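# Move empty bottle carrier onto window bench spill tray

## Task

Pick up the empty bottle carrier from the shelved bench near the door and set it upright on the floor of the spill tray on the shelved bench near the window. The task fails if the carrier ever touches the floor, or if the robot falls or is left leaning. At the end the robot must have released the carrier and backed away, and the carrier must stay put without the robot's support.

## Robot and tools

Robot: a LinearBot with a base that can drive in any direction (7 N m wheel motors) and a column about 1.75 m high. A carriage slides along the column over 1.0 m of travel (lift_m). It carries two identical six-joint arms, left and right, each with a two-finger gripper. The arm bases sit at about 0.57 m + lift_m above the floor, and parts of the carriage extend roughly 0.15 m below that. A hand reaches up to 0.78 m from its shoulder but only about 0.38 m below its arm base. A hand is about 0.16 m long and 0.1 m wide, 0.14 m when open. The parked arm joints 1 to 6 are 0, 0.05, 0.05, 1.45, 0, 0. With both arms parked the robot is about 0.95 m wide and 0.7 m long. Loose objects may get a brief push now and then.

Cameras: carriage_camera is fixed on the carriage, facing forward and tilted about 20 degrees down. left_wrist_camera and right_wrist_camera look out past each set of fingertips. All images are 504x504 with roughly 90 degree vertical fields of view. The carriage camera and the parked fingertips can be up to about 0.45 m above the arm bases.

Frames: the base frame has its origin on the floor below the base centre, with x forward, y left and z up. left_hand and right_hand are reported in this frame, as the midpoint between each hand's finger pads. quat_wxyz rotates base axes into hand axes. The hand's z axis runs along the fingers, and the fingers open along its y axis. A hand pointing straight up with joints 1, 5 and 6 at zero reads (1, 0, 0, 0). The odometry frame is the base frame at the start of the scene. base_odometry counts wheel rotation only, so slipping shows up as travel. Heading runs from -3.142 to 3.142, with left positive.

execute_actions: actions is a list holding one action, or an empty list to just read the state and images. cameras is a list of names (carriage_camera, left_wrist_camera, right_wrist_camera, all). Omitting it, null or ["all"] returns every camera, and [] returns none. An action may contain base, joints or both. Its motions start together and may finish at different times.
- base: exactly one key, given as a relative move from where the base last measured itself. translate_m is metres forward (positive) or back, -2 to 2. strafe_m is metres sideways with left positive, -2 to 2. rotate_rad is radians of turn on the spot with counter-clockwise positive, -6.3 to 6.3.
- joints: a single object keyed by joint name. Each value is an absolute target, not an offset.
  - lift_m: 0 to 1 m.
  - joint1_rad: -2.617 to 3.054. Yaw of the whole arm; 0 is forward and positive is left.
  - joint2_rad: 0 to 3.141. Shoulder: 0 is upper arm back and level, 1.57 is upright, 3.14 is forward and level.
  - joint3_rad: 0 to 3.141. Elbow: 0 is folded, 3.14 is straight.
  - joint4_rad: -1.57 to 1.57. Wrist pitch; positive lifts the fingertips.
  - joint5_rad: -1.57 to 1.57. Wrist yaw; positive swings the fingertips right, the opposite sense to joint1.
  - joint6_rad: -2.094 to 2.094. Roll about the finger axis; positive is clockwise when viewed from the forearm.
  - gripper_m: 0 to 0.093. Pad gap in metres.
  Each of these takes a left_ or right_ prefix, e.g. left_joint4_rad or right_gripper_m.
- An action must not last over 15 s. Any unknown key or out-of-range value gets the whole call refused, and nothing moves.
- A joint or base left out of an action may keep pushing toward its previous target.
- Once a result reports a stop, any later execute_actions, wait or finished_scene calls in that same reply are skipped.

wait: seconds from 0 to 10. Nothing new is commanded while the scene keeps running. It returns state and images like an empty action.

zoom_image: camera (one of the three names) and region [x0, y0, x1, y1] in pixels, measured from the top-left corner. The region can be at most 504 by 504. It works only on cameras with full images in the latest result.

finished_scene: scene is the current scene's number. It ends the scene for good, after the last command has been held, and reports whether the goal was met. The goal must already be achieved and stable. Replying without any tool call also ends things.

Result lines:
- pictures: lists the cameras in image order.
- base_status and joint_status: say how each motion ended. done for the base means the wheels turned the commanded amount, even if they slipped. A base move of a millimetre or two may stop short yet say done. off_target means it came to rest away from the target and may still be pushing. contact_stop or time_out means it dropped its target and holds where it stopped.
- "joint command not followed": a self-collision check withheld that arm's targets, usually with a cause: line. A gripper target in the same action still runs. Those joints read not_followed and may be retried on every later action until they get valid targets.
- on_its_own: reports uncommanded behaviour. Its "held at" values are targets, not positions.
- joint_positions: current joint values. Tolerances for done are lift ±0.004, joint1/5/6 ±0.02, joint2/3 ±0.055, joint4 ±0.04, gripper ±0.004.
- motor_effort: percent of each motor's maximum, positive toward higher joint values, with the action's peak in brackets. Readings carry fixed bias plus noise. If lift effort keeps dropping while lowering, the hand or load is resting on something. drive_wheels is the hardest-working wheel; ignore its sign. If it stays high at rest, the base is still pressing on something.
- Joint torques: raw drive output per joint, offset and noisy.
- ARM HIT: an arm struck the robot hard.
- MOTOR HOT (from 75 °C) and OVER-TEMPERATURE FAULT: heat warnings and faults. At 90 °C the affected arm stops for 10 s. At 100 °C that arm goes limp and drops. Joints caught by a heat stop read limit_stop_at_motor_heat; resend their targets afterward.

Cautions:
- Outstretched arms heat quickly, even empty, so keep arms folded when idle.
- Hand readings drift at long reach. A level hand sags 10 to 17 cm under 1 kg, and a fully extended arm may not lift 1 kg. A gripper holding something usually reads off_target. Grip force is about 45 to 60 N per pad.
- Contact stops arrive late or not at all. After an arm touches something, the base may roll up to about 0.3 m further. Arms and grippers have no contact stop: a blocked arm keeps pressing and snaps to its target once freed.
- If a drive is stopped by an obstacle, back off about 0.2 m (or reverse the turn), repeat if still pressed, then retry.
- The base can slide under a table edge that the column then hits. Reversing into such an edge can topple the robot.
- Tipping risk rises with a high carriage, extended arms, held loads, pulling, or abrupt stops. About 1.5 kg in each hand with both arms forward can tip it. Only the images reveal a lean.
- Never let the arms collide or press on each other. To free a withheld arm, move that arm clear first, and the other arm in a later action.
- Avoid dropping, slamming, hard pushes, and letting the carrier touch the floor.

Each tool is called after "Request:" by a JSON object that holds its "name" and its "arguments", one argument or row to a line.

## Session

Request:
{"name": "execute_actions", "arguments": {
  "actions": []
}}

Scene clock: 0.00 s.
Joint torques (N m, as the arm reports them, + toward a larger angle): no reading
base_odometry: x=+0.000 y=+0.000 heading=+0.000 (m, m, rad; odometry frame)
base_status: not commanded
joint_positions: lift_m=+0.301 left_joint1_rad=+0.001 left_joint2_rad=+0.070 left_joint3_rad=+0.040 left_joint4_rad=+1.444 left_joint5_rad=+0.000 left_joint6_rad=-0.019 left_gripper_m=+0.094 right_joint1_rad=-0.017 right_joint2_rad=+0.050 right_joint3_rad=+0.040 right_joint4_rad=+1.473 right_joint5_rad=+0.052 right_joint6_rad=-0.023 right_gripper_m=+0.095
joint_status: not commanded
motor_effort: lift_m=+19 drive_wheels=+1 (%)
left_hand: x=+0.3053 y=+0.3122 z=+1.3008 quat_wxyz=(+0.997, -0.001, +0.078, -0.009) (m; base frame)
right_hand: x=+0.2919 y=-0.3217 z=+1.3017 quat_wxyz=(+0.998, +0.026, +0.054, -0.021) (m; base frame)
pictures: carriage_camera, left_wrist_camera, right_wrist_camera
Images, in order (width x height): carriage_camera 504x504, left_wrist_camera 504x504, right_wrist_camera 504x504.

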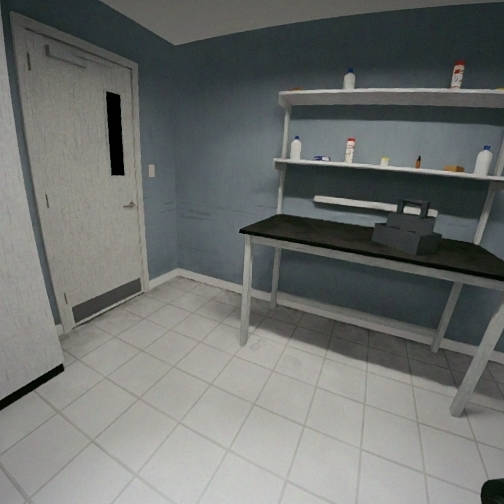

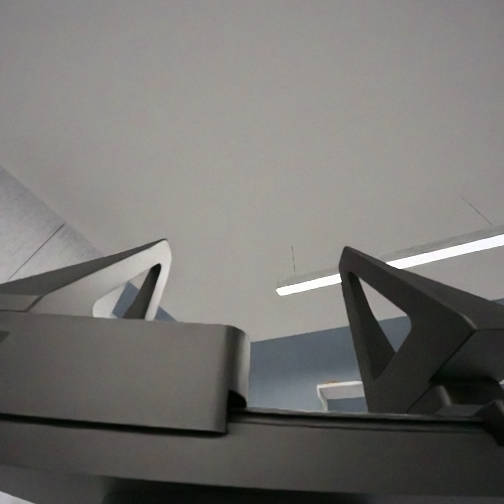

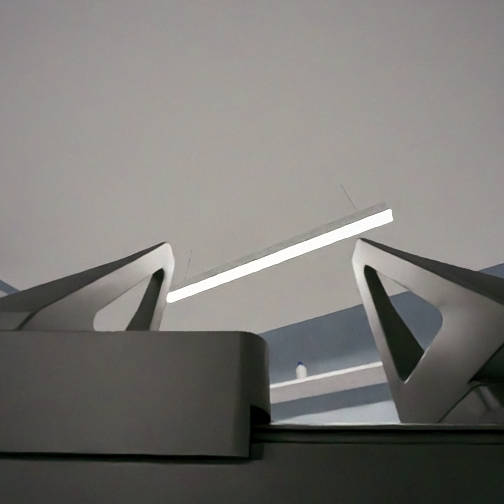

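Request:
{"name": "execute_actions", "arguments": {
  "actions": [
    {"base":{"rotate_rad":-0.47},"joints":{"lift_m":0.6}}
  ],
  "cameras": ["carriage_camera"]
}}

Request:
{"name": "zoom_image", "arguments": {
  "camera": "carriage_camera",
  "region": [200,170,400,330]
}}

Scene clock: 2.03 s.
Joint torques (N m, as the arm reports them, + toward a larger angle): left_arm=[ 0.01  3.65  6.79 -0.16 -0.1   0.15] | right_arm=[-0.38  4.27  5.96 -0.18 -0.09  0.02]
base_odometry: x=+0.000 y=+0.000 heading=-0.470 (m, m, rad; odometry frame)
base_status: done
joint_positions: lift_m=+0.600 left_joint1_rad=+0.001 left_joint2_rad=+0.070 left_joint3_rad=+0.040 left_joint4_rad=+1.443 left_joint5_rad=+0.000 left_joint6_rad=-0.019 left_gripper_m=+0.094 right_joint1_rad=-0.017 right_joint2_rad=+0.050 right_joint3_rad=+0.040 right_joint4_rad=+1.472 right_joint5_rad=+0.052 right_joint6_rad=-0.023 right_gripper_m=+0.095
joint_status: all done
motor_effort: lift_m=+18(19) drive_wheels=+4(18) (%)
left_hand: x=+0.3054 y=+0.3122 z=+1.6000 quat_wxyz=(+0.997, -0.001, +0.079, -0.009) (m; base frame)
right_hand: x=+0.2919 y=-0.3217 z=+1.6009 quat_wxyz=(+0.998, +0.026, +0.054, -0.021) (m; base frame)
pictures: carriage_camera
Images, in order (width x height): carriage_camera 504x504.

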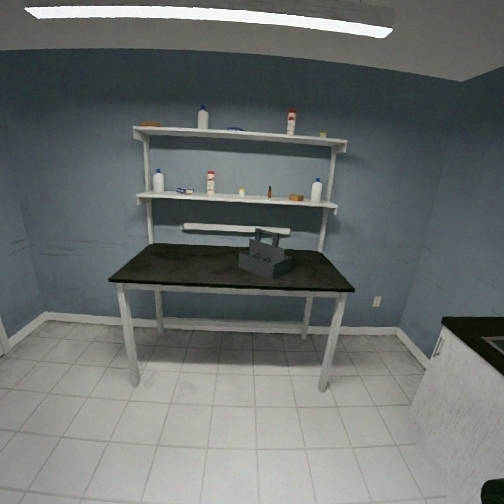

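Region (200, 170, 400, 330) of carriage_camera's 504x504 image, scaled by 2.520, with more detail than that image has; it fills the top 403 rows of this view, and the rest is white.

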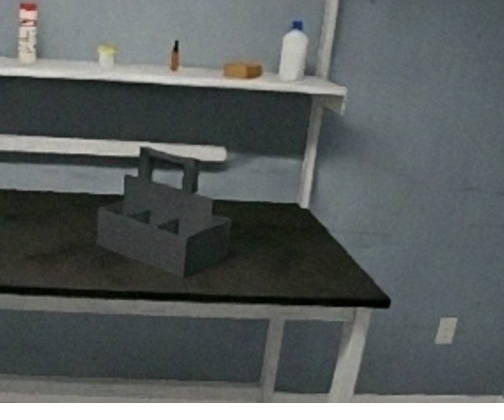

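Request:
{"name": "execute_actions", "arguments": {
  "actions": [
    {"base":{"translate_m":0.5},"joints":{"lift_m":0.8,"right_joint2_rad":1.8,"right_joint3_rad":1.4,"right_joint4_rad":-1.17}}
  ]
}}

Request:
{"name": "execute_actions", "arguments": {
  "actions": [
    {"base":{"strafe_m":0.25}}
  ]
}}

Scene clock: 5.40 s.
Joint torques (N m, as the arm reports them, + toward a larger angle): left_arm=[-0.05  3.6   7.14 -0.14 -0.08  0.11] | right_arm=[-0.37 -8.82  8.23  0.34 -0.06  0.04]
base_odometry: x=+0.446 y=-0.227 heading=-0.470 (m, m, rad; odometry frame)
base_status: done
joint_positions: lift_m=+0.800 left_joint1_rad=+0.001 left_joint2_rad=+0.070 left_joint3_rad=+0.040 left_joint4_rad=+1.442 left_joint5_rad=+0.000 left_joint6_rad=-0.019 left_gripper_m=+0.094 right_joint1_rad=-0.017 right_joint2_rad=+1.799 right_joint3_rad=+1.377 right_joint4_rad=-1.160 right_joint5_rad=+0.052 right_joint6_rad=-0.023 right_gripper_m=+0.095
joint_status: all done
motor_effort: lift_m=+17(22) drive_wheels=-5(18) (%)
left_hand: x=+0.3056 y=+0.3122 z=+1.8000 quat_wxyz=(+0.997, -0.001, +0.079, -0.009) (m; base frame)
right_hand: x=+0.5884 y=-0.3268 z=+1.4518 quat_wxyz=(-0.006, -0.003, +1.000, -0.026) (m; base frame)
pictures: carriage_camera, left_wrist_camera, right_wrist_camera
Images, in order (width x height): carriage_camera 504x504, left_wrist_camera 504x504, right_wrist_camera 504x504.

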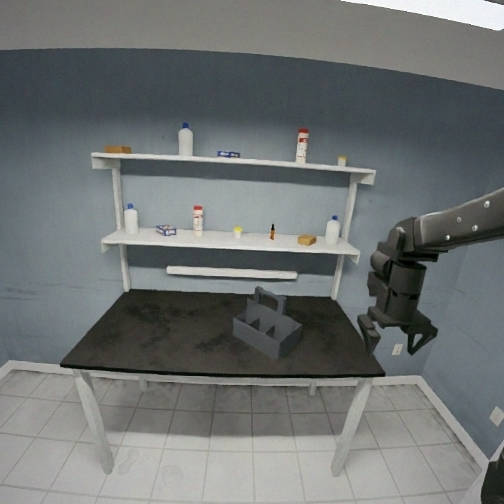

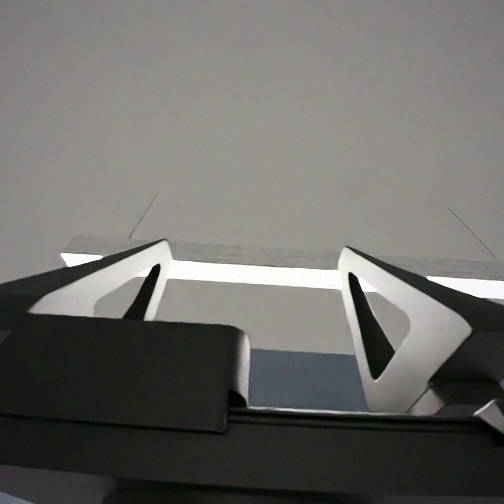

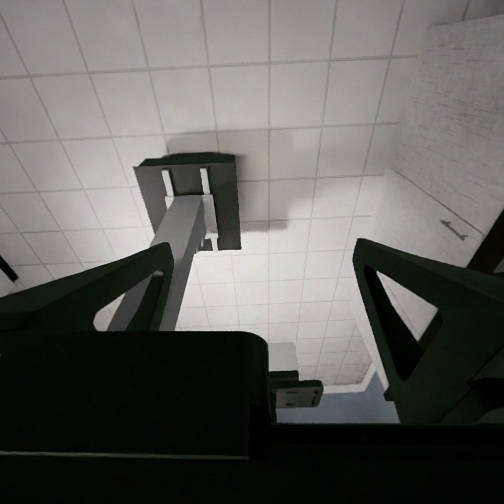

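Scene clock: 7.80 s.
Joint torques (N m, as the arm reports them, + toward a larger angle): left_arm=[-0.11  3.65  7.04 -0.15 -0.06  0.08] | right_arm=[-0.36 -8.88  8.22  0.36 -0.06  0.04]
base_odometry: x=+0.559 y=-0.004 heading=-0.471 (m, m, rad; odometry frame)
base_status: done
joint_positions: lift_m=+0.800 left_joint1_rad=+0.001 left_joint2_rad=+0.070 left_joint3_rad=+0.040 left_joint4_rad=+1.443 left_joint5_rad=+0.000 left_joint6_rad=-0.019 left_gripper_m=+0.094 right_joint1_rad=-0.017 right_joint2_rad=+1.799 right_joint3_rad=+1.377 right_joint4_rad=-1.162 right_joint5_rad=+0.052 right_joint6_rad=-0.023 right_gripper_m=+0.095
joint_status: not commanded
motor_effort: lift_m=+17(18) drive_wheels=+2(8) (%)
left_hand: x=+0.3055 y=+0.3122 z=+1.8001 quat_wxyz=(+0.997, -0.001, +0.079, -0.009) (m; base frame)
right_hand: x=+0.5880 y=-0.3268 z=+1.4518 quat_wxyz=(-0.007, -0.003, +1.000, -0.026) (m; base frame)
pictures: carriage_camera, left_wrist_camera, right_wrist_camera
Images, in order (width x height): carriage_camera 504x504, left_wrist_camera 504x504, right_wrist_camera 504x504.

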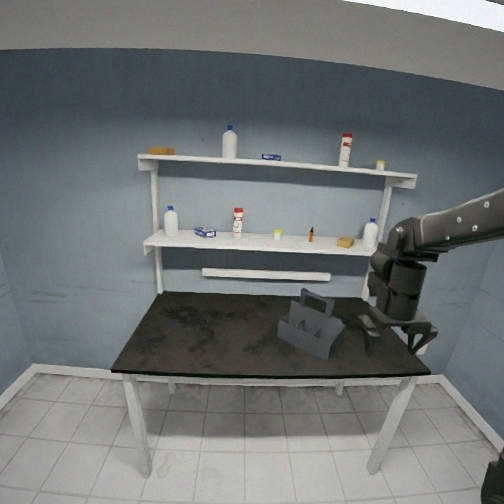

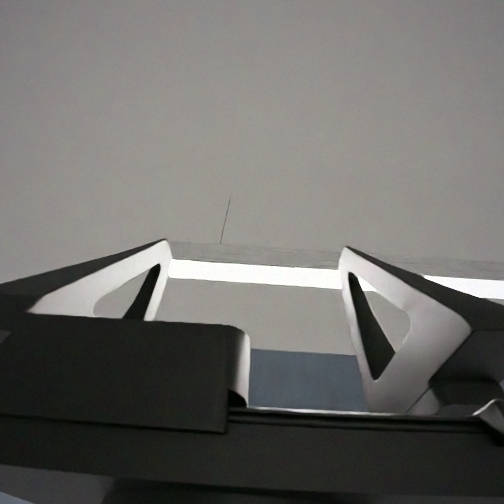

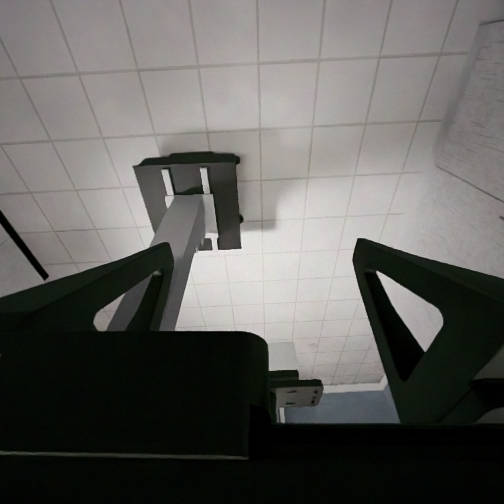

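Request:
{"name": "execute_actions", "arguments": {
  "actions": [
    {"base":{"translate_m":0.55},"joints":{"lift_m":0.62,"right_joint6_rad":-0.96}}
  ],
  "cameras": ["carriage_camera","right_wrist_camera"]
}}

Scene clock: 11.40 s.
Joint torques (N m, as the arm reports them, + toward a larger angle): left_arm=[-0.17  3.7   6.84 -0.1  -0.03  0.05] | right_arm=[-0.48 -8.46  8.13  0.38 -0.11 -0.03]
base_odometry: x=+1.050 y=-0.253 heading=-0.470 (m, m, rad; odometry frame)
base_status: done
joint_positions: lift_m=+0.620 left_joint1_rad=+0.001 left_joint2_rad=+0.070 left_joint3_rad=+0.040 left_joint4_rad=+1.442 left_joint5_rad=+0.000 left_joint6_rad=-0.019 left_gripper_m=+0.094 right_joint1_rad=-0.017 right_joint2_rad=+1.796 right_joint3_rad=+1.377 right_joint4_rad=-1.168 right_joint5_rad=+0.052 right_joint6_rad=-0.954 right_gripper_m=+0.095
joint_status: all done
motor_effort: lift_m=+17(17) drive_wheels=-5(17) (%)
left_hand: x=+0.3056 y=+0.3122 z=+1.6199 quat_wxyz=(+0.997, -0.001, +0.079, -0.009) (m; base frame)
right_hand: x=+0.5865 y=-0.3267 z=+1.2727 quat_wxyz=(-0.020, -0.452, +0.892, -0.019) (m; base frame)
pictures: carriage_camera, right_wrist_camera
Images, in order (width x height): carriage_camera 504x504, right_wrist_camera 504x504.

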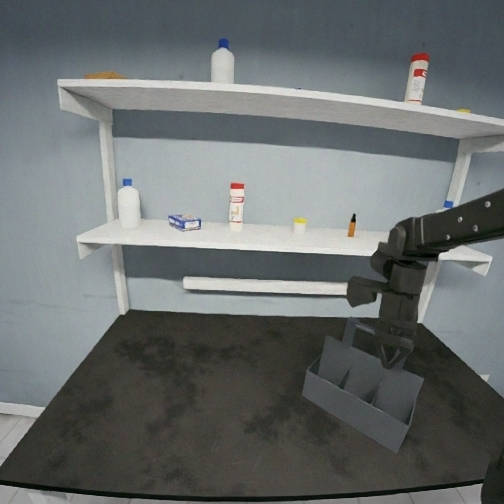

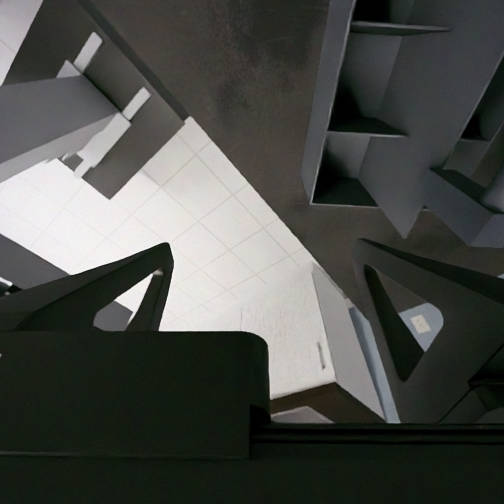

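Request:
{"name": "execute_actions", "arguments": {
  "actions": [
    {"base":{"translate_m":0.15},"joints":{"right_joint6_rad":-1.04,"lift_m":0.58}}
  ],
  "cameras": ["carriage_camera","right_wrist_camera"]
}}

Scene clock: 13.37 s.
Joint torques (N m, as the arm reports them, + toward a larger angle): left_arm=[-0.16  3.54  7.17 -0.15 -0.09  0.08] | right_arm=[-0.41 -8.8   7.67  0.41 -0.11 -0.04]
base_odometry: x=+1.183 y=-0.321 heading=-0.470 (m, m, rad; odometry frame)
base_status: done
joint_positions: lift_m=+0.580 left_joint1_rad=+0.001 left_joint2_rad=+0.070 left_joint3_rad=+0.040 left_joint4_rad=+1.444 left_joint5_rad=+0.000 left_joint6_rad=-0.019 left_gripper_m=+0.094 right_joint1_rad=-0.017 right_joint2_rad=+1.799 right_joint3_rad=+1.384 right_joint4_rad=-1.170 right_joint5_rad=+0.052 right_joint6_rad=-1.033 right_gripper_m=+0.095
joint_status: all done
motor_effort: lift_m=+19(19) drive_wheels=-4(13) (%)
left_hand: x=+0.3053 y=+0.3122 z=+1.5799 quat_wxyz=(+0.997, -0.001, +0.078, -0.009) (m; base frame)
right_hand: x=+0.5881 y=-0.3268 z=+1.2336 quat_wxyz=(-0.019, -0.487, +0.873, -0.019) (m; base frame)
pictures: carriage_camera, right_wrist_camera
Images, in order (width x height): carriage_camera 504x504, right_wrist_camera 504x504.

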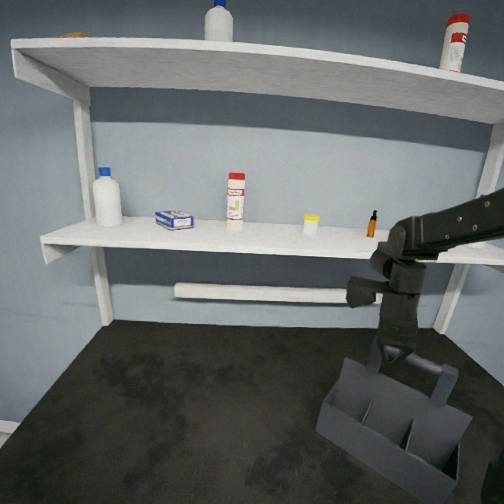

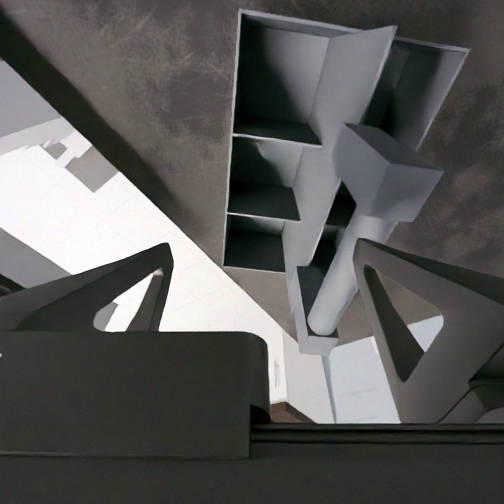

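Request:
{"name": "execute_actions", "arguments": {
  "actions": [
    {"base":{"strafe_m":-0.065},"joints":{"lift_m":0.55}}
  ],
  "cameras": ["carriage_camera","right_wrist_camera"]
}}

Scene clock: 14.77 s.
Joint torques (N m, as the arm reports them, + toward a larger angle): left_arm=[-0.04  3.48  7.09 -0.1  -0.04  0.08] | right_arm=[-0.35 -8.82  7.66  0.4  -0.07 -0.02]
base_odometry: x=+1.154 y=-0.379 heading=-0.469 (m, m, rad; odometry frame)
base_status: done
joint_positions: lift_m=+0.550 left_joint1_rad=+0.001 left_joint2_rad=+0.070 left_joint3_rad=+0.040 left_joint4_rad=+1.444 left_joint5_rad=+0.000 left_joint6_rad=-0.019 left_gripper_m=+0.094 right_joint1_rad=-0.017 right_joint2_rad=+1.800 right_joint3_rad=+1.384 right_joint4_rad=-1.170 right_joint5_rad=+0.047 right_joint6_rad=-1.034 right_gripper_m=+0.095
joint_status: all done
motor_effort: lift_m=+18(19) drive_wheels=-1(9) (%)
left_hand: x=+0.3053 y=+0.3122 z=+1.5500 quat_wxyz=(+0.997, -0.001, +0.078, -0.009) (m; base frame)
right_hand: x=+0.5880 y=-0.3259 z=+1.2033 quat_wxyz=(-0.018, -0.487, +0.873, -0.017) (m; base frame)
pictures: carriage_camera, right_wrist_camera
Images, in order (width x height): carriage_camera 504x504, right_wrist_camera 504x504.

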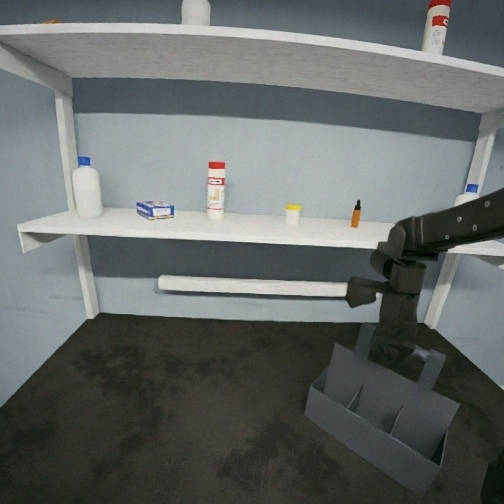

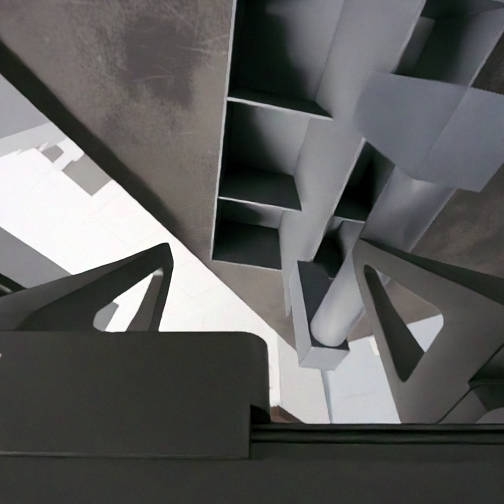

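Request:
{"name": "execute_actions", "arguments": {
  "actions": [
    {"base":{"translate_m":0.055}}
  ],
  "cameras": ["right_wrist_camera"]
}}

Request:
{"name": "execute_actions", "arguments": {
  "actions": [
    {"joints":{"lift_m":0.52}}
  ],
  "cameras": ["carriage_camera","right_wrist_camera"]
}}

Scene clock: 16.13 s.
Joint torques (N m, as the arm reports them, + toward a larger angle): left_arm=[-0.11  3.6   7.23 -0.09 -0.08  0.1 ] | right_arm=[-0.4  -8.77  7.68  0.45 -0.07 -0.03]
base_odometry: x=+1.203 y=-0.404 heading=-0.470 (m, m, rad; odometry frame)
base_status: done
joint_positions: lift_m=+0.550 left_joint1_rad=+0.001 left_joint2_rad=+0.070 left_joint3_rad=+0.040 left_joint4_rad=+1.442 left_joint5_rad=+0.000 left_joint6_rad=-0.019 left_gripper_m=+0.094 right_joint1_rad=-0.017 right_joint2_rad=+1.800 right_joint3_rad=+1.384 right_joint4_rad=-1.177 right_joint5_rad=+0.047 right_joint6_rad=-1.034 right_gripper_m=+0.095
joint_status: not commanded
motor_effort: lift_m=+18(18) drive_wheels=-4(11) (%)
left_hand: x=+0.3056 y=+0.3122 z=+1.5499 quat_wxyz=(+0.997, -0.001, +0.079, -0.009) (m; base frame)
right_hand: x=+0.5863 y=-0.3259 z=+1.2034 quat_wxyz=(-0.021, -0.487, +0.873, -0.015) (m; base frame)
pictures: right_wrist_camera
Images, in order (width x height): right_wrist_camera 504x504.

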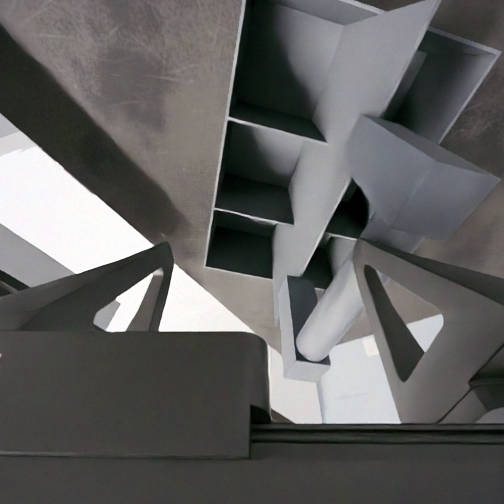

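Scene clock: 16.77 s.
Joint torques (N m, as the arm reports them, + toward a larger angle): left_arm=[-0.02  3.62  7.01 -0.12 -0.06  0.11] | right_arm=[-0.23 -8.91  7.58  0.44 -0.06 -0.03]
base_odometry: x=+1.203 y=-0.404 heading=-0.470 (m, m, rad; odometry frame)
base_status: not commanded
joint_positions: lift_m=+0.520 left_joint1_rad=+0.001 left_joint2_rad=+0.070 left_joint3_rad=+0.040 left_joint4_rad=+1.443 left_joint5_rad=+0.000 left_joint6_rad=-0.019 left_gripper_m=+0.094 right_joint1_rad=-0.017 right_joint2_rad=+1.799 right_joint3_rad=+1.384 right_joint4_rad=-1.176 right_joint5_rad=+0.047 right_joint6_rad=-1.034 right_gripper_m=+0.095
joint_status: all done
motor_effort: lift_m=+17(18) drive_wheels=-4(4) (%)
left_hand: x=+0.3055 y=+0.3122 z=+1.5199 quat_wxyz=(+0.997, -0.001, +0.079, -0.009) (m; base frame)
right_hand: x=+0.5866 y=-0.3258 z=+1.1735 quat_wxyz=(-0.021, -0.487, +0.873, -0.015) (m; base frame)
pictures: carriage_camera, right_wrist_camera
Images, in order (width x height): carriage_camera 504x504, right_wrist_camera 504x504.

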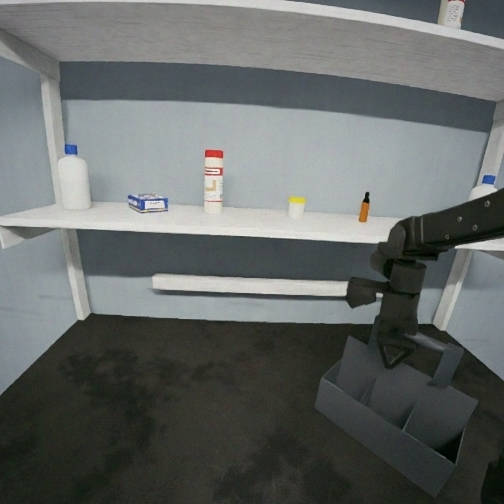

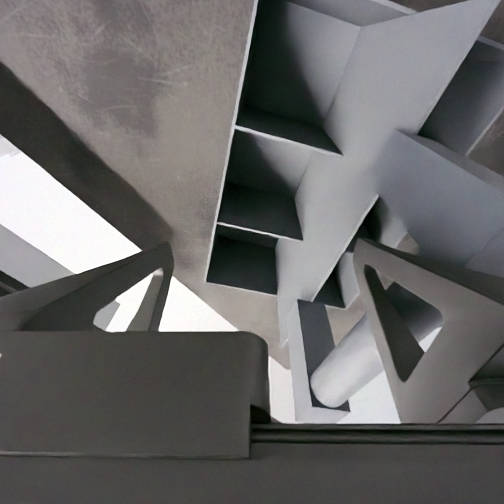

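Request:
{"name": "execute_actions", "arguments": {
  "actions": [
    {"joints":{"lift_m":0.61}}
  ],
  "cameras": []
}}

Request:
{"name": "execute_actions", "arguments": {
  "actions": [
    {"base":{"strafe_m":-0.06},"joints":{"right_joint6_rad":-1.17}}
  ],
  "cameras": []
}}

Request:
{"name": "execute_actions", "arguments": {
  "actions": [
    {"base":{"translate_m":0.04}}
  ],
  "cameras": ["carriage_camera","right_wrist_camera"]
}}

Scene clock: 17.83 s.
Joint torques (N m, as the arm reports them, + toward a larger angle): left_arm=[ 0.03  3.67  7.19 -0.18 -0.03  0.08] | right_arm=[-0.41 -8.69  7.58  0.38 -0.06 -0.03]
base_odometry: x=+1.203 y=-0.404 heading=-0.470 (m, m, rad; odometry frame)
base_status: not commanded
joint_positions: lift_m=+0.610 left_joint1_rad=+0.001 left_joint2_rad=+0.070 left_joint3_rad=+0.040 left_joint4_rad=+1.443 left_joint5_rad=+0.000 left_joint6_rad=-0.019 left_gripper_m=+0.094 right_joint1_rad=-0.017 right_joint2_rad=+1.799 right_joint3_rad=+1.384 right_joint4_rad=-1.172 right_joint5_rad=+0.048 right_joint6_rad=-1.034 right_gripper_m=+0.095
joint_status: all done
motor_effort: lift_m=+17(22) drive_wheels=-3(3) (%)
left_hand: x=+0.3054 y=+0.3122 z=+1.6100 quat_wxyz=(+0.997, -0.001, +0.079, -0.009) (m; base frame)
right_hand: x=+0.5875 y=-0.3260 z=+1.2637 quat_wxyz=(-0.019, -0.487, +0.873, -0.017) (m; base frame)
pictures: none
No camera images: the call's "cameras" was empty. Leave "cameras" out to get every camera's image.

Scene clock: 19.10 s.
Joint torques (N m, as the arm reports them, + toward a larger angle): left_arm=[-0.02  3.77  7.2  -0.11 -0.04  0.11] | right_arm=[-0.4  -8.67  7.64  0.41 -0.08 -0.03]
base_odometry: x=+1.176 y=-0.458 heading=-0.470 (m, m, rad; odometry frame)
base_status: done
joint_positions: lift_m=+0.610 left_joint1_rad=+0.001 left_joint2_rad=+0.070 left_joint3_rad=+0.040 left_joint4_rad=+1.443 left_joint5_rad=+0.000 left_joint6_rad=-0.019 left_gripper_m=+0.094 right_joint1_rad=-0.017 right_joint2_rad=+1.799 right_joint3_rad=+1.384 right_joint4_rad=-1.172 right_joint5_rad=+0.049 right_joint6_rad=-1.163 right_gripper_m=+0.095
joint_status: all done
motor_effort: lift_m=+17(19) drive_wheels=-2(7) (%)
left_hand: x=+0.3055 y=+0.3122 z=+1.6100 quat_wxyz=(+0.997, -0.001, +0.079, -0.009) (m; base frame)
right_hand: x=+0.5875 y=-0.3262 z=+1.2637 quat_wxyz=(-0.020, -0.542, +0.840, -0.016) (m; base frame)
pictures: none
No camera images: the call's "cameras" was empty. Leave "cameras" out to get every camera's image.

Scene clock: 20.30 s.
Joint torques (N m, as the arm reports them, + toward a larger angle): left_arm=[ 0.06  3.62  7.04 -0.13 -0.08  0.07] | right_arm=[-0.4  -8.72  7.53  0.41 -0.09 -0.03]
base_odometry: x=+1.212 y=-0.476 heading=-0.470 (m, m, rad; odometry frame)
base_status: done
joint_positions: lift_m=+0.610 left_joint1_rad=+0.001 left_joint2_rad=+0.070 left_joint3_rad=+0.040 left_joint4_rad=+1.442 left_joint5_rad=+0.000 left_joint6_rad=-0.019 left_gripper_m=+0.094 right_joint1_rad=-0.017 right_joint2_rad=+1.799 right_joint3_rad=+1.384 right_joint4_rad=-1.170 right_joint5_rad=+0.049 right_joint6_rad=-1.163 right_gripper_m=+0.095
joint_status: not commanded
motor_effort: lift_m=+18(17) drive_wheels=+4(8) (%)
left_hand: x=+0.3056 y=+0.3122 z=+1.6099 quat_wxyz=(+0.997, -0.001, +0.079, -0.009) (m; base frame)
right_hand: x=+0.5880 y=-0.3262 z=+1.2637 quat_wxyz=(-0.019, -0.542, +0.840, -0.017) (m; base frame)
pictures: carriage_camera, right_wrist_camera
Images, in order (width x height): carriage_camera 504x504, right_wrist_camera 504x504.

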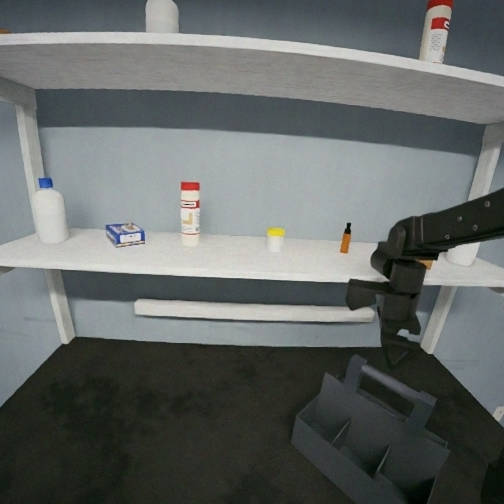

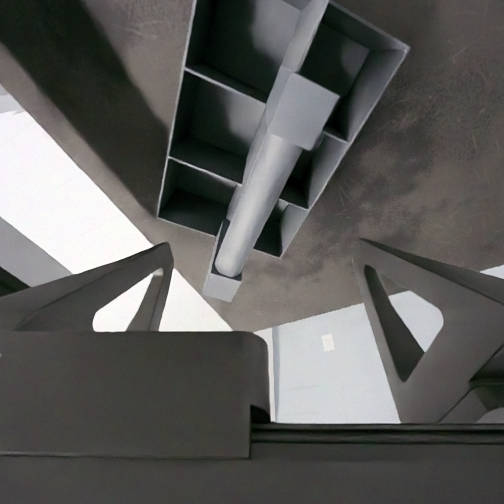

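Request:
{"name": "execute_actions", "arguments": {
  "actions": [
    {"joints":{"right_joint6_rad":-0.85,"lift_m":0.57}}
  ],
  "cameras": ["right_wrist_camera"]
}}

Request:
{"name": "execute_actions", "arguments": {
  "actions": [
    {"joints":{"lift_m":0.52}}
  ],
  "cameras": ["carriage_camera","right_wrist_camera"]
}}

Scene clock: 21.43 s.
Joint torques (N m, as the arm reports them, + toward a larger angle): left_arm=[-0.06  3.58  7.01 -0.2  -0.07  0.1 ] | right_arm=[-0.4  -8.83  7.62  0.42 -0.06  0.09]
base_odometry: x=+1.212 y=-0.476 heading=-0.470 (m, m, rad; odometry frame)
base_status: not commanded
joint_positions: lift_m=+0.570 left_joint1_rad=+0.001 left_joint2_rad=+0.070 left_joint3_rad=+0.040 left_joint4_rad=+1.443 left_joint5_rad=+0.000 left_joint6_rad=-0.019 left_gripper_m=+0.094 right_joint1_rad=-0.017 right_joint2_rad=+1.799 right_joint3_rad=+1.384 right_joint4_rad=-1.170 right_joint5_rad=+0.049 right_joint6_rad=-0.856 right_gripper_m=+0.095
joint_status: all done
motor_effort: lift_m=+17(20) drive_wheels=-4(4) (%)
left_hand: x=+0.3055 y=+0.3122 z=+1.5699 quat_wxyz=(+0.997, -0.001, +0.079, -0.009) (m; base frame)
right_hand: x=+0.5881 y=-0.3262 z=+1.2234 quat_wxyz=(-0.017, -0.407, +0.913, -0.019) (m; base frame)
pictures: right_wrist_camera
Images, in order (width x height): right_wrist_camera 504x504.

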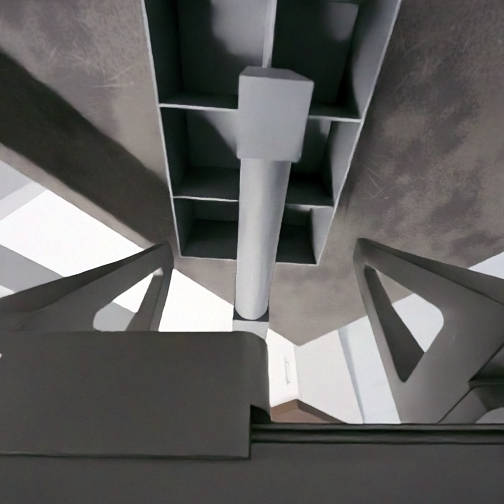

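Scene clock: 22.17 s.
Joint torques (N m, as the arm reports them, + toward a larger angle): left_arm=[ 0.06  3.81  6.95 -0.09 -0.04  0.1 ] | right_arm=[-0.4  -8.92  7.7   0.41 -0.08  0.1 ]
base_odometry: x=+1.212 y=-0.476 heading=-0.470 (m, m, rad; odometry frame)
base_status: not commanded
joint_positions: lift_m=+0.520 left_joint1_rad=+0.001 left_joint2_rad=+0.070 left_joint3_rad=+0.040 left_joint4_rad=+1.443 left_joint5_rad=+0.000 left_joint6_rad=-0.019 left_gripper_m=+0.094 right_joint1_rad=-0.017 right_joint2_rad=+1.800 right_joint3_rad=+1.384 right_joint4_rad=-1.169 right_joint5_rad=+0.049 right_joint6_rad=-0.856 right_gripper_m=+0.095
joint_status: all done
motor_effort: lift_m=+17(18) drive_wheels=+4(4) (%)
left_hand: x=+0.3055 y=+0.3122 z=+1.5200 quat_wxyz=(+0.997, -0.001, +0.079, -0.009) (m; base frame)
right_hand: x=+0.5882 y=-0.3262 z=+1.1732 quat_wxyz=(-0.017, -0.407, +0.913, -0.019) (m; base frame)
pictures: carriage_camera, right_wrist_camera
Images, in order (width x height): carriage_camera 504x504, right_wrist_camera 504x504.

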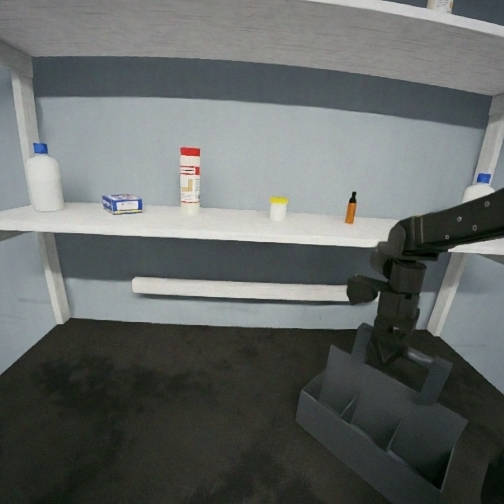

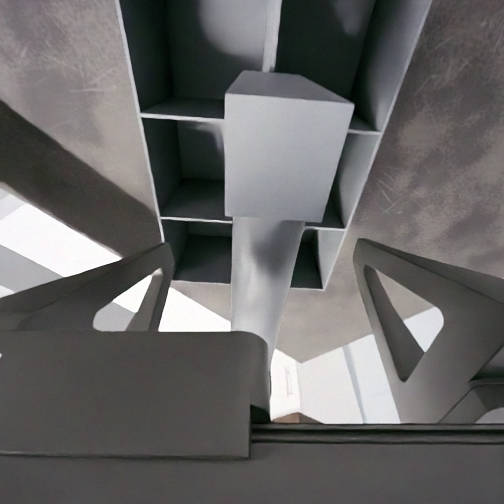

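Good; grip, lift, back off.

Request:
{"name": "execute_actions", "arguments": {
  "actions": [
    {"joints":{"right_gripper_m":0.0}}
  ],
  "cameras": []
}}

Request:
{"name": "execute_actions", "arguments": {
  "actions": [
    {"joints":{"lift_m":0.62}}
  ],
  "cameras": ["carriage_camera"]
}}

Request:
{"name": "execute_actions", "arguments": {
  "actions": [
    {"base":{"translate_m":-0.7}}
  ],
  "cameras": ["carriage_camera"]
}}

Request:
{"name": "execute_actions", "arguments": {
  "actions": [
    {"base":{"rotate_rad":2.2}}
  ],
  "cameras": ["carriage_camera"]
}}

Scene clock: 23.10 s.
Joint torques (N m, as the arm reports them, + toward a larger angle): left_arm=[ 0.12  3.58  7.02 -0.08 -0.06  0.11] | right_arm=[-0.37 -8.83  7.63  0.4  -0.08  0.06]
base_odometry: x=+1.212 y=-0.476 heading=-0.470 (m, m, rad; odometry frame)
base_status: not commanded
joint_positions: lift_m=+0.520 left_joint1_rad=+0.001 left_joint2_rad=+0.070 left_joint3_rad=+0.040 left_joint4_rad=+1.443 left_joint5_rad=+0.000 left_joint6_rad=-0.019 left_gripper_m=+0.094 right_joint1_rad=-0.017 right_joint2_rad=+1.800 right_joint3_rad=+1.384 right_joint4_rad=-1.170 right_joint5_rad=+0.049 right_joint6_rad=-0.854 right_gripper_m=+0.024
joint_status: right_gripper_m off_target (ended at +0.024, target +0.000)
motor_effort: lift_m=+18(17) drive_wheels=+4(4) (%)
left_hand: x=+0.3054 y=+0.3122 z=+1.5200 quat_wxyz=(+0.997, -0.001, +0.079, -0.009) (m; base frame)
right_hand: x=+0.5881 y=-0.3261 z=+1.1732 quat_wxyz=(-0.017, -0.406, +0.913, -0.019) (m; base frame)
pictures: none
No camera images: the call's "cameras" was empty. Leave "cameras" out to get every camera's image.

Scene clock: 24.03 s.
Joint torques (N m, as the arm reports them, + toward a larger angle): left_arm=[-0.07  3.72  7.1  -0.12 -0.01  0.09] | right_arm=[-0.4  -9.53  7.73  0.34 -0.08  0.06]
base_odometry: x=+1.212 y=-0.476 heading=-0.470 (m, m, rad; odometry frame)
base_status: not commanded
joint_positions: lift_m=+0.620 left_joint1_rad=+0.001 left_joint2_rad=+0.070 left_joint3_rad=+0.040 left_joint4_rad=+1.443 left_joint5_rad=+0.000 left_joint6_rad=-0.019 left_gripper_m=+0.094 right_joint1_rad=-0.017 right_joint2_rad=+1.808 right_joint3_rad=+1.384 right_joint4_rad=-1.163 right_joint5_rad=+0.047 right_joint6_rad=-0.854 right_gripper_m=+0.024
joint_status: all done
motor_effort: lift_m=+19(22) drive_wheels=+4(4) (%)
left_hand: x=+0.3055 y=+0.3122 z=+1.6199 quat_wxyz=(+0.997, -0.001, +0.079, -0.009) (m; base frame)
right_hand: x=+0.5894 y=-0.3259 z=+1.2707 quat_wxyz=(-0.017, -0.406, +0.913, -0.018) (m; base frame)
pictures: carriage_camera
Images, in order (width x height): carriage_camera 504x504.

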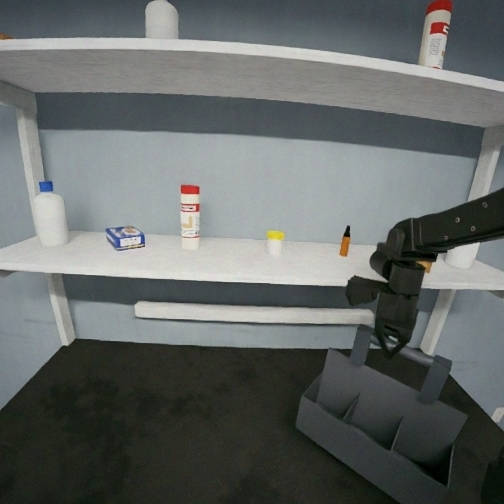

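Scene clock: 27.67 s.
Joint torques (N m, as the arm reports them, + toward a larger angle): left_arm=[-0.2   3.83  7.   -0.19 -0.05  0.07] | right_arm=[-0.42 -9.48  7.68  0.35 -0.06  0.07]
base_odometry: x=+0.588 y=-0.159 heading=-0.470 (m, m, rad; odometry frame)
base_status: done
joint_positions: lift_m=+0.620 left_joint1_rad=+0.001 left_joint2_rad=+0.070 left_joint3_rad=+0.040 left_joint4_rad=+1.444 left_joint5_rad=+0.000 left_joint6_rad=-0.019 left_gripper_m=+0.094 right_joint1_rad=-0.017 right_joint2_rad=+1.808 right_joint3_rad=+1.384 right_joint4_rad=-1.165 right_joint5_rad=+0.046 right_joint6_rad=-0.854 right_gripper_m=+0.024
joint_status: not commanded
motor_effort: lift_m=+18(18) drive_wheels=-1(10) (%)
left_hand: x=+0.3051 y=+0.3122 z=+1.6200 quat_wxyz=(+0.997, -0.001, +0.078, -0.009) (m; base frame)
right_hand: x=+0.5889 y=-0.3257 z=+1.2707 quat_wxyz=(-0.018, -0.406, +0.913, -0.017) (m; base frame)
pictures: carriage_camera
Images, in order (width x height): carriage_camera 504x504.

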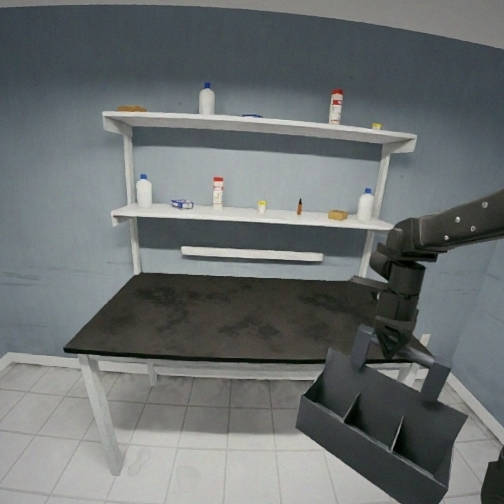

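Scene clock: 31.30 s.
Joint torques (N m, as the arm reports them, + toward a larger angle): left_arm=[ 0.    3.66  7.15 -0.15 -0.07  0.12] | right_arm=[-0.42 -9.5   7.72  0.22 -0.02  0.06]
base_odometry: x=+0.588 y=-0.159 heading=+1.730 (m, m, rad; odometry frame)
base_status: done
joint_positions: lift_m=+0.620 left_joint1_rad=+0.001 left_joint2_rad=+0.070 left_joint3_rad=+0.040 left_joint4_rad=+1.442 left_joint5_rad=+0.000 left_joint6_rad=-0.019 left_gripper_m=+0.094 right_joint1_rad=-0.017 right_joint2_rad=+1.808 right_joint3_rad=+1.384 right_joint4_rad=-1.150 right_joint5_rad=+0.043 right_joint6_rad=-0.854 right_gripper_m=+0.024
joint_status: not commanded
motor_effort: lift_m=+17(20) drive_wheels=+4(13) (%)
left_hand: x=+0.3056 y=+0.3122 z=+1.6199 quat_wxyz=(+0.997, -0.001, +0.079, -0.009) (m; base frame)
right_hand: x=+0.5925 y=-0.3251 z=+1.2707 quat_wxyz=(-0.011, -0.406, +0.914, -0.018) (m; base frame)
pictures: carriage_camera
Images, in order (width x height): carriage_camera 504x504.

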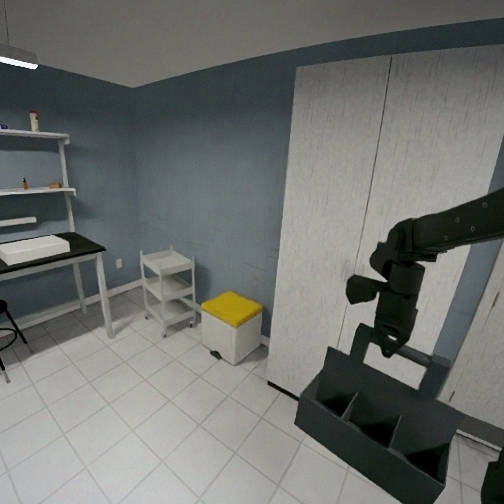

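Face it: heading 2.67.

Request:
{"name": "execute_actions", "arguments": {
  "actions": [
    {"base":{"rotate_rad":0.94},"joints":{"lift_m":0.72,"right_joint6_rad":-1.57}}
  ],
  "cameras": []
}}

Request:
{"name": "execute_actions", "arguments": {
  "actions": [
    {"base":{"translate_m":0.7}}
  ],
  "cameras": ["carriage_camera"]
}}

Scene clock: 33.87 s.
Joint torques (N m, as the arm reports them, + toward a larger angle): left_arm=[-0.13  3.68  7.08 -0.11  0.    0.02] | right_arm=[-0.42 -9.35  7.59  0.18 -0.02 -0.03]
base_odometry: x=+0.588 y=-0.159 heading=+2.669 (m, m, rad; odometry frame)
base_status: done
joint_positions: lift_m=+0.720 left_joint1_rad=+0.001 left_joint2_rad=+0.070 left_joint3_rad=+0.040 left_joint4_rad=+1.441 left_joint5_rad=+0.000 left_joint6_rad=-0.019 left_gripper_m=+0.094 right_joint1_rad=-0.017 right_joint2_rad=+1.808 right_joint3_rad=+1.384 right_joint4_rad=-1.154 right_joint5_rad=+0.041 right_joint6_rad=-1.565 right_gripper_m=+0.024
joint_status: all done
motor_effort: lift_m=+19(21) drive_wheels=+4(9) (%)
left_hand: x=+0.3059 y=+0.3122 z=+1.7199 quat_wxyz=(+0.997, -0.001, +0.080, -0.009) (m; base frame)
right_hand: x=+0.5917 y=-0.3249 z=+1.3708 quat_wxyz=(-0.017, -0.699, +0.715, -0.012) (m; base frame)
pictures: none
No camera images: the call's "cameras" was empty. Leave "cameras" out to get every camera's image.

Scene clock: 37.50 s.
Joint torques (N m, as the arm reports them, + toward a larger angle): left_arm=[ 0.1   3.89  7.11 -0.11 -0.01  0.1 ] | right_arm=[-0.41 -9.46  7.54  0.2  -0.02 -0.03]
base_odometry: x=-0.036 y=+0.159 heading=+2.670 (m, m, rad; odometry frame)
base_status: done
joint_positions: lift_m=+0.720 left_joint1_rad=+0.001 left_joint2_rad=+0.070 left_joint3_rad=+0.040 left_joint4_rad=+1.440 left_joint5_rad=+0.000 left_joint6_rad=-0.019 left_gripper_m=+0.094 right_joint1_rad=-0.017 right_joint2_rad=+1.808 right_joint3_rad=+1.384 right_joint4_rad=-1.157 right_joint5_rad=+0.041 right_joint6_rad=-1.565 right_gripper_m=+0.024
joint_status: not commanded
motor_effort: lift_m=+19(16) drive_wheels=-5(19) (%)
left_hand: x=+0.3060 y=+0.3122 z=+1.7198 quat_wxyz=(+0.997, -0.001, +0.080, -0.009) (m; base frame)
right_hand: x=+0.5909 y=-0.3249 z=+1.3708 quat_wxyz=(-0.018, -0.699, +0.715, -0.011) (m; base frame)
pictures: carriage_camera
Images, in order (width x height): carriage_camera 504x504.

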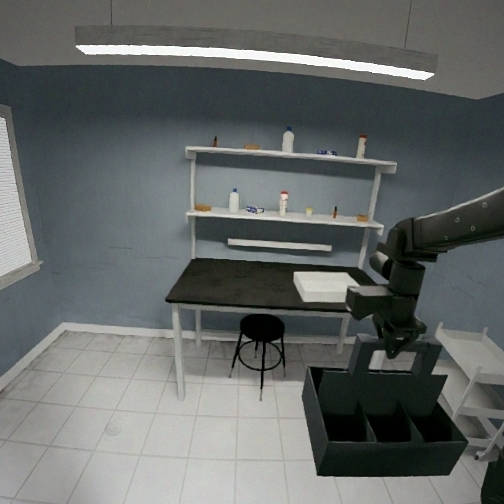

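Request:
{"name": "execute_actions", "arguments": {
  "actions": [
    {"base":{"strafe_m":-0.43},"joints":{"right_joint1_rad":0.5,"right_joint6_rad":-1.05}}
  ],
  "cameras": []
}}

Request:
{"name": "execute_actions", "arguments": {
  "actions": [
    {"base":{"translate_m":0.8}}
  ],
  "cameras": ["carriage_camera","right_wrist_camera"]
}}

Scene clock: 40.63 s.
Joint torques (N m, as the arm reports them, + toward a larger angle): left_arm=[-0.06  3.47  7.22 -0.09 -0.02  0.13] | right_arm=[-0.48 -9.45  7.68  0.29 -0.08  0.1 ]
base_odometry: x=+0.159 y=+0.542 heading=+2.670 (m, m, rad; odometry frame)
base_status: done
joint_positions: lift_m=+0.720 left_joint1_rad=+0.001 left_joint2_rad=+0.070 left_joint3_rad=+0.040 left_joint4_rad=+1.442 left_joint5_rad=+0.000 left_joint6_rad=-0.019 left_gripper_m=+0.094 right_joint1_rad=+0.503 right_joint2_rad=+1.808 right_joint3_rad=+1.384 right_joint4_rad=-1.160 right_joint5_rad=+0.048 right_joint6_rad=-1.057 right_gripper_m=+0.024
joint_status: all done
motor_effort: lift_m=+18(18) drive_wheels=-3(12) (%)
left_hand: x=+0.3057 y=+0.3122 z=+1.7199 quat_wxyz=(+0.997, -0.001, +0.079, -0.009) (m; base frame)
right_hand: x=+0.5538 y=-0.1620 z=+1.3708 quat_wxyz=(-0.013, -0.703, +0.711, -0.021) (m; base frame)
pictures: none
No camera images: the call's "cameras" was empty. Leave "cameras" out to get every camera's image.

Scene clock: 44.50 s.
Joint torques (N m, as the arm reports them, + toward a larger angle): left_arm=[-0.08  3.67  6.86 -0.07 -0.05  0.08] | right_arm=[-0.6  -9.54  7.63  0.27 -0.04  0.09]
base_odometry: x=-0.553 y=+0.906 heading=+2.670 (m, m, rad; odometry frame)
base_status: done
joint_positions: lift_m=+0.720 left_joint1_rad=+0.001 left_joint2_rad=+0.070 left_joint3_rad=+0.040 left_joint4_rad=+1.441 left_joint5_rad=+0.000 left_joint6_rad=-0.019 left_gripper_m=+0.094 right_joint1_rad=+0.503 right_joint2_rad=+1.808 right_joint3_rad=+1.384 right_joint4_rad=-1.157 right_joint5_rad=+0.046 right_joint6_rad=-1.057 right_gripper_m=+0.024
joint_status: not commanded
motor_effort: lift_m=+18(18) drive_wheels=-5(15) (%)
left_hand: x=+0.3058 y=+0.3122 z=+1.7199 quat_wxyz=(+0.997, -0.001, +0.079, -0.009) (m; base frame)
right_hand: x=+0.5544 y=-0.1612 z=+1.3708 quat_wxyz=(-0.011, -0.703, +0.711, -0.021) (m; base frame)
pictures: carriage_camera, right_wrist_camera
Images, in order (width x height): carriage_camera 504x504, right_wrist_camera 504x504.

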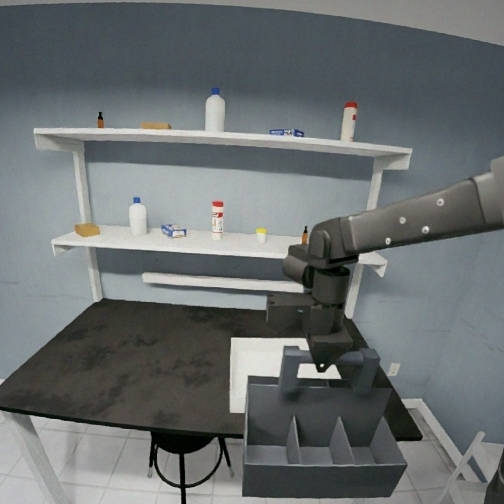

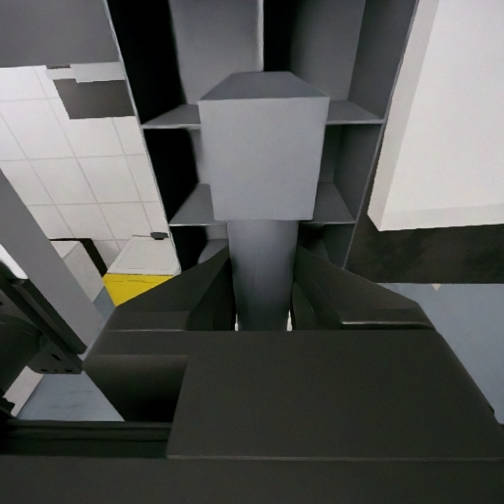

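Request:
{"name": "execute_actions", "arguments": {
  "actions": [
    {"base":{"translate_m":0.36}}
  ],
  "cameras": []
}}

Request:
{"name": "execute_actions", "arguments": {
  "actions": [
    {"joints":{"lift_m":0.63}}
  ],
  "cameras": ["carriage_camera","right_wrist_camera"]
}}

Scene clock: 47.50 s.
Joint torques (N m, as the arm reports them, + toward a larger angle): left_arm=[-0.17  3.92  7.2  -0.12 -0.02  0.07] | right_arm=[-0.63 -9.5   7.63  0.25 -0.07  0.1 ]
base_odometry: x=-0.874 y=+1.070 heading=+2.669 (m, m, rad; odometry frame)
base_status: done
joint_positions: lift_m=+0.720 left_joint1_rad=+0.001 left_joint2_rad=+0.070 left_joint3_rad=+0.040 left_joint4_rad=+1.441 left_joint5_rad=+0.000 left_joint6_rad=-0.019 left_gripper_m=+0.094 right_joint1_rad=+0.503 right_joint2_rad=+1.808 right_joint3_rad=+1.384 right_joint4_rad=-1.157 right_joint5_rad=+0.046 right_joint6_rad=-1.057 right_gripper_m=+0.024
joint_status: not commanded
motor_effort: lift_m=+18(18) drive_wheels=+4(13) (%)
left_hand: x=+0.3059 y=+0.3122 z=+1.7199 quat_wxyz=(+0.997, -0.001, +0.080, -0.009) (m; base frame)
right_hand: x=+0.5544 y=-0.1613 z=+1.3708 quat_wxyz=(-0.011, -0.703, +0.711, -0.021) (m; base frame)
pictures: none
No camera images: the call's "cameras" was empty. Leave "cameras" out to get every camera's image.

Scene clock: 48.40 s.
Joint torques (N m, as the arm reports them, + toward a larger angle): left_arm=[ 0.07  3.63  7.03 -0.13 -0.06  0.1 ] | right_arm=[-0.6  -9.48  7.69  0.28 -0.05  0.11]
base_odometry: x=-0.874 y=+1.070 heading=+2.669 (m, m, rad; odometry frame)
base_status: not commanded
joint_positions: lift_m=+0.630 left_joint1_rad=+0.001 left_joint2_rad=+0.070 left_joint3_rad=+0.040 left_joint4_rad=+1.442 left_joint5_rad=+0.000 left_joint6_rad=-0.019 left_gripper_m=+0.094 right_joint1_rad=+0.503 right_joint2_rad=+1.808 right_joint3_rad=+1.384 right_joint4_rad=-1.159 right_joint5_rad=+0.045 right_joint6_rad=-1.057 right_gripper_m=+0.024
joint_status: all done
motor_effort: lift_m=+17(16) drive_wheels=-4(5) (%)
left_hand: x=+0.3056 y=+0.3122 z=+1.6299 quat_wxyz=(+0.997, -0.001, +0.079, -0.009) (m; base frame)
right_hand: x=+0.5538 y=-0.1614 z=+1.2807 quat_wxyz=(-0.012, -0.703, +0.711, -0.020) (m; base frame)
pictures: carriage_camera, right_wrist_camera
Images, in order (width x height): carriage_camera 504x504, right_wrist_camera 504x504.

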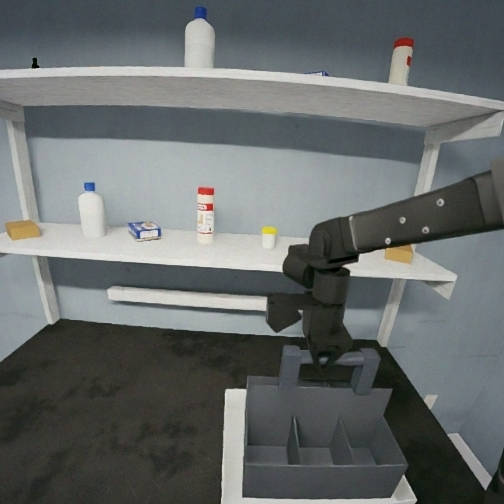

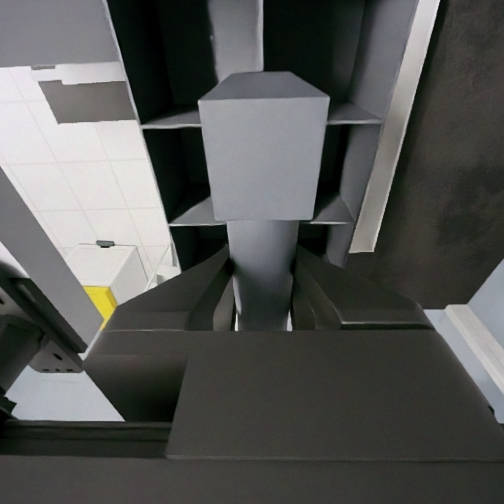

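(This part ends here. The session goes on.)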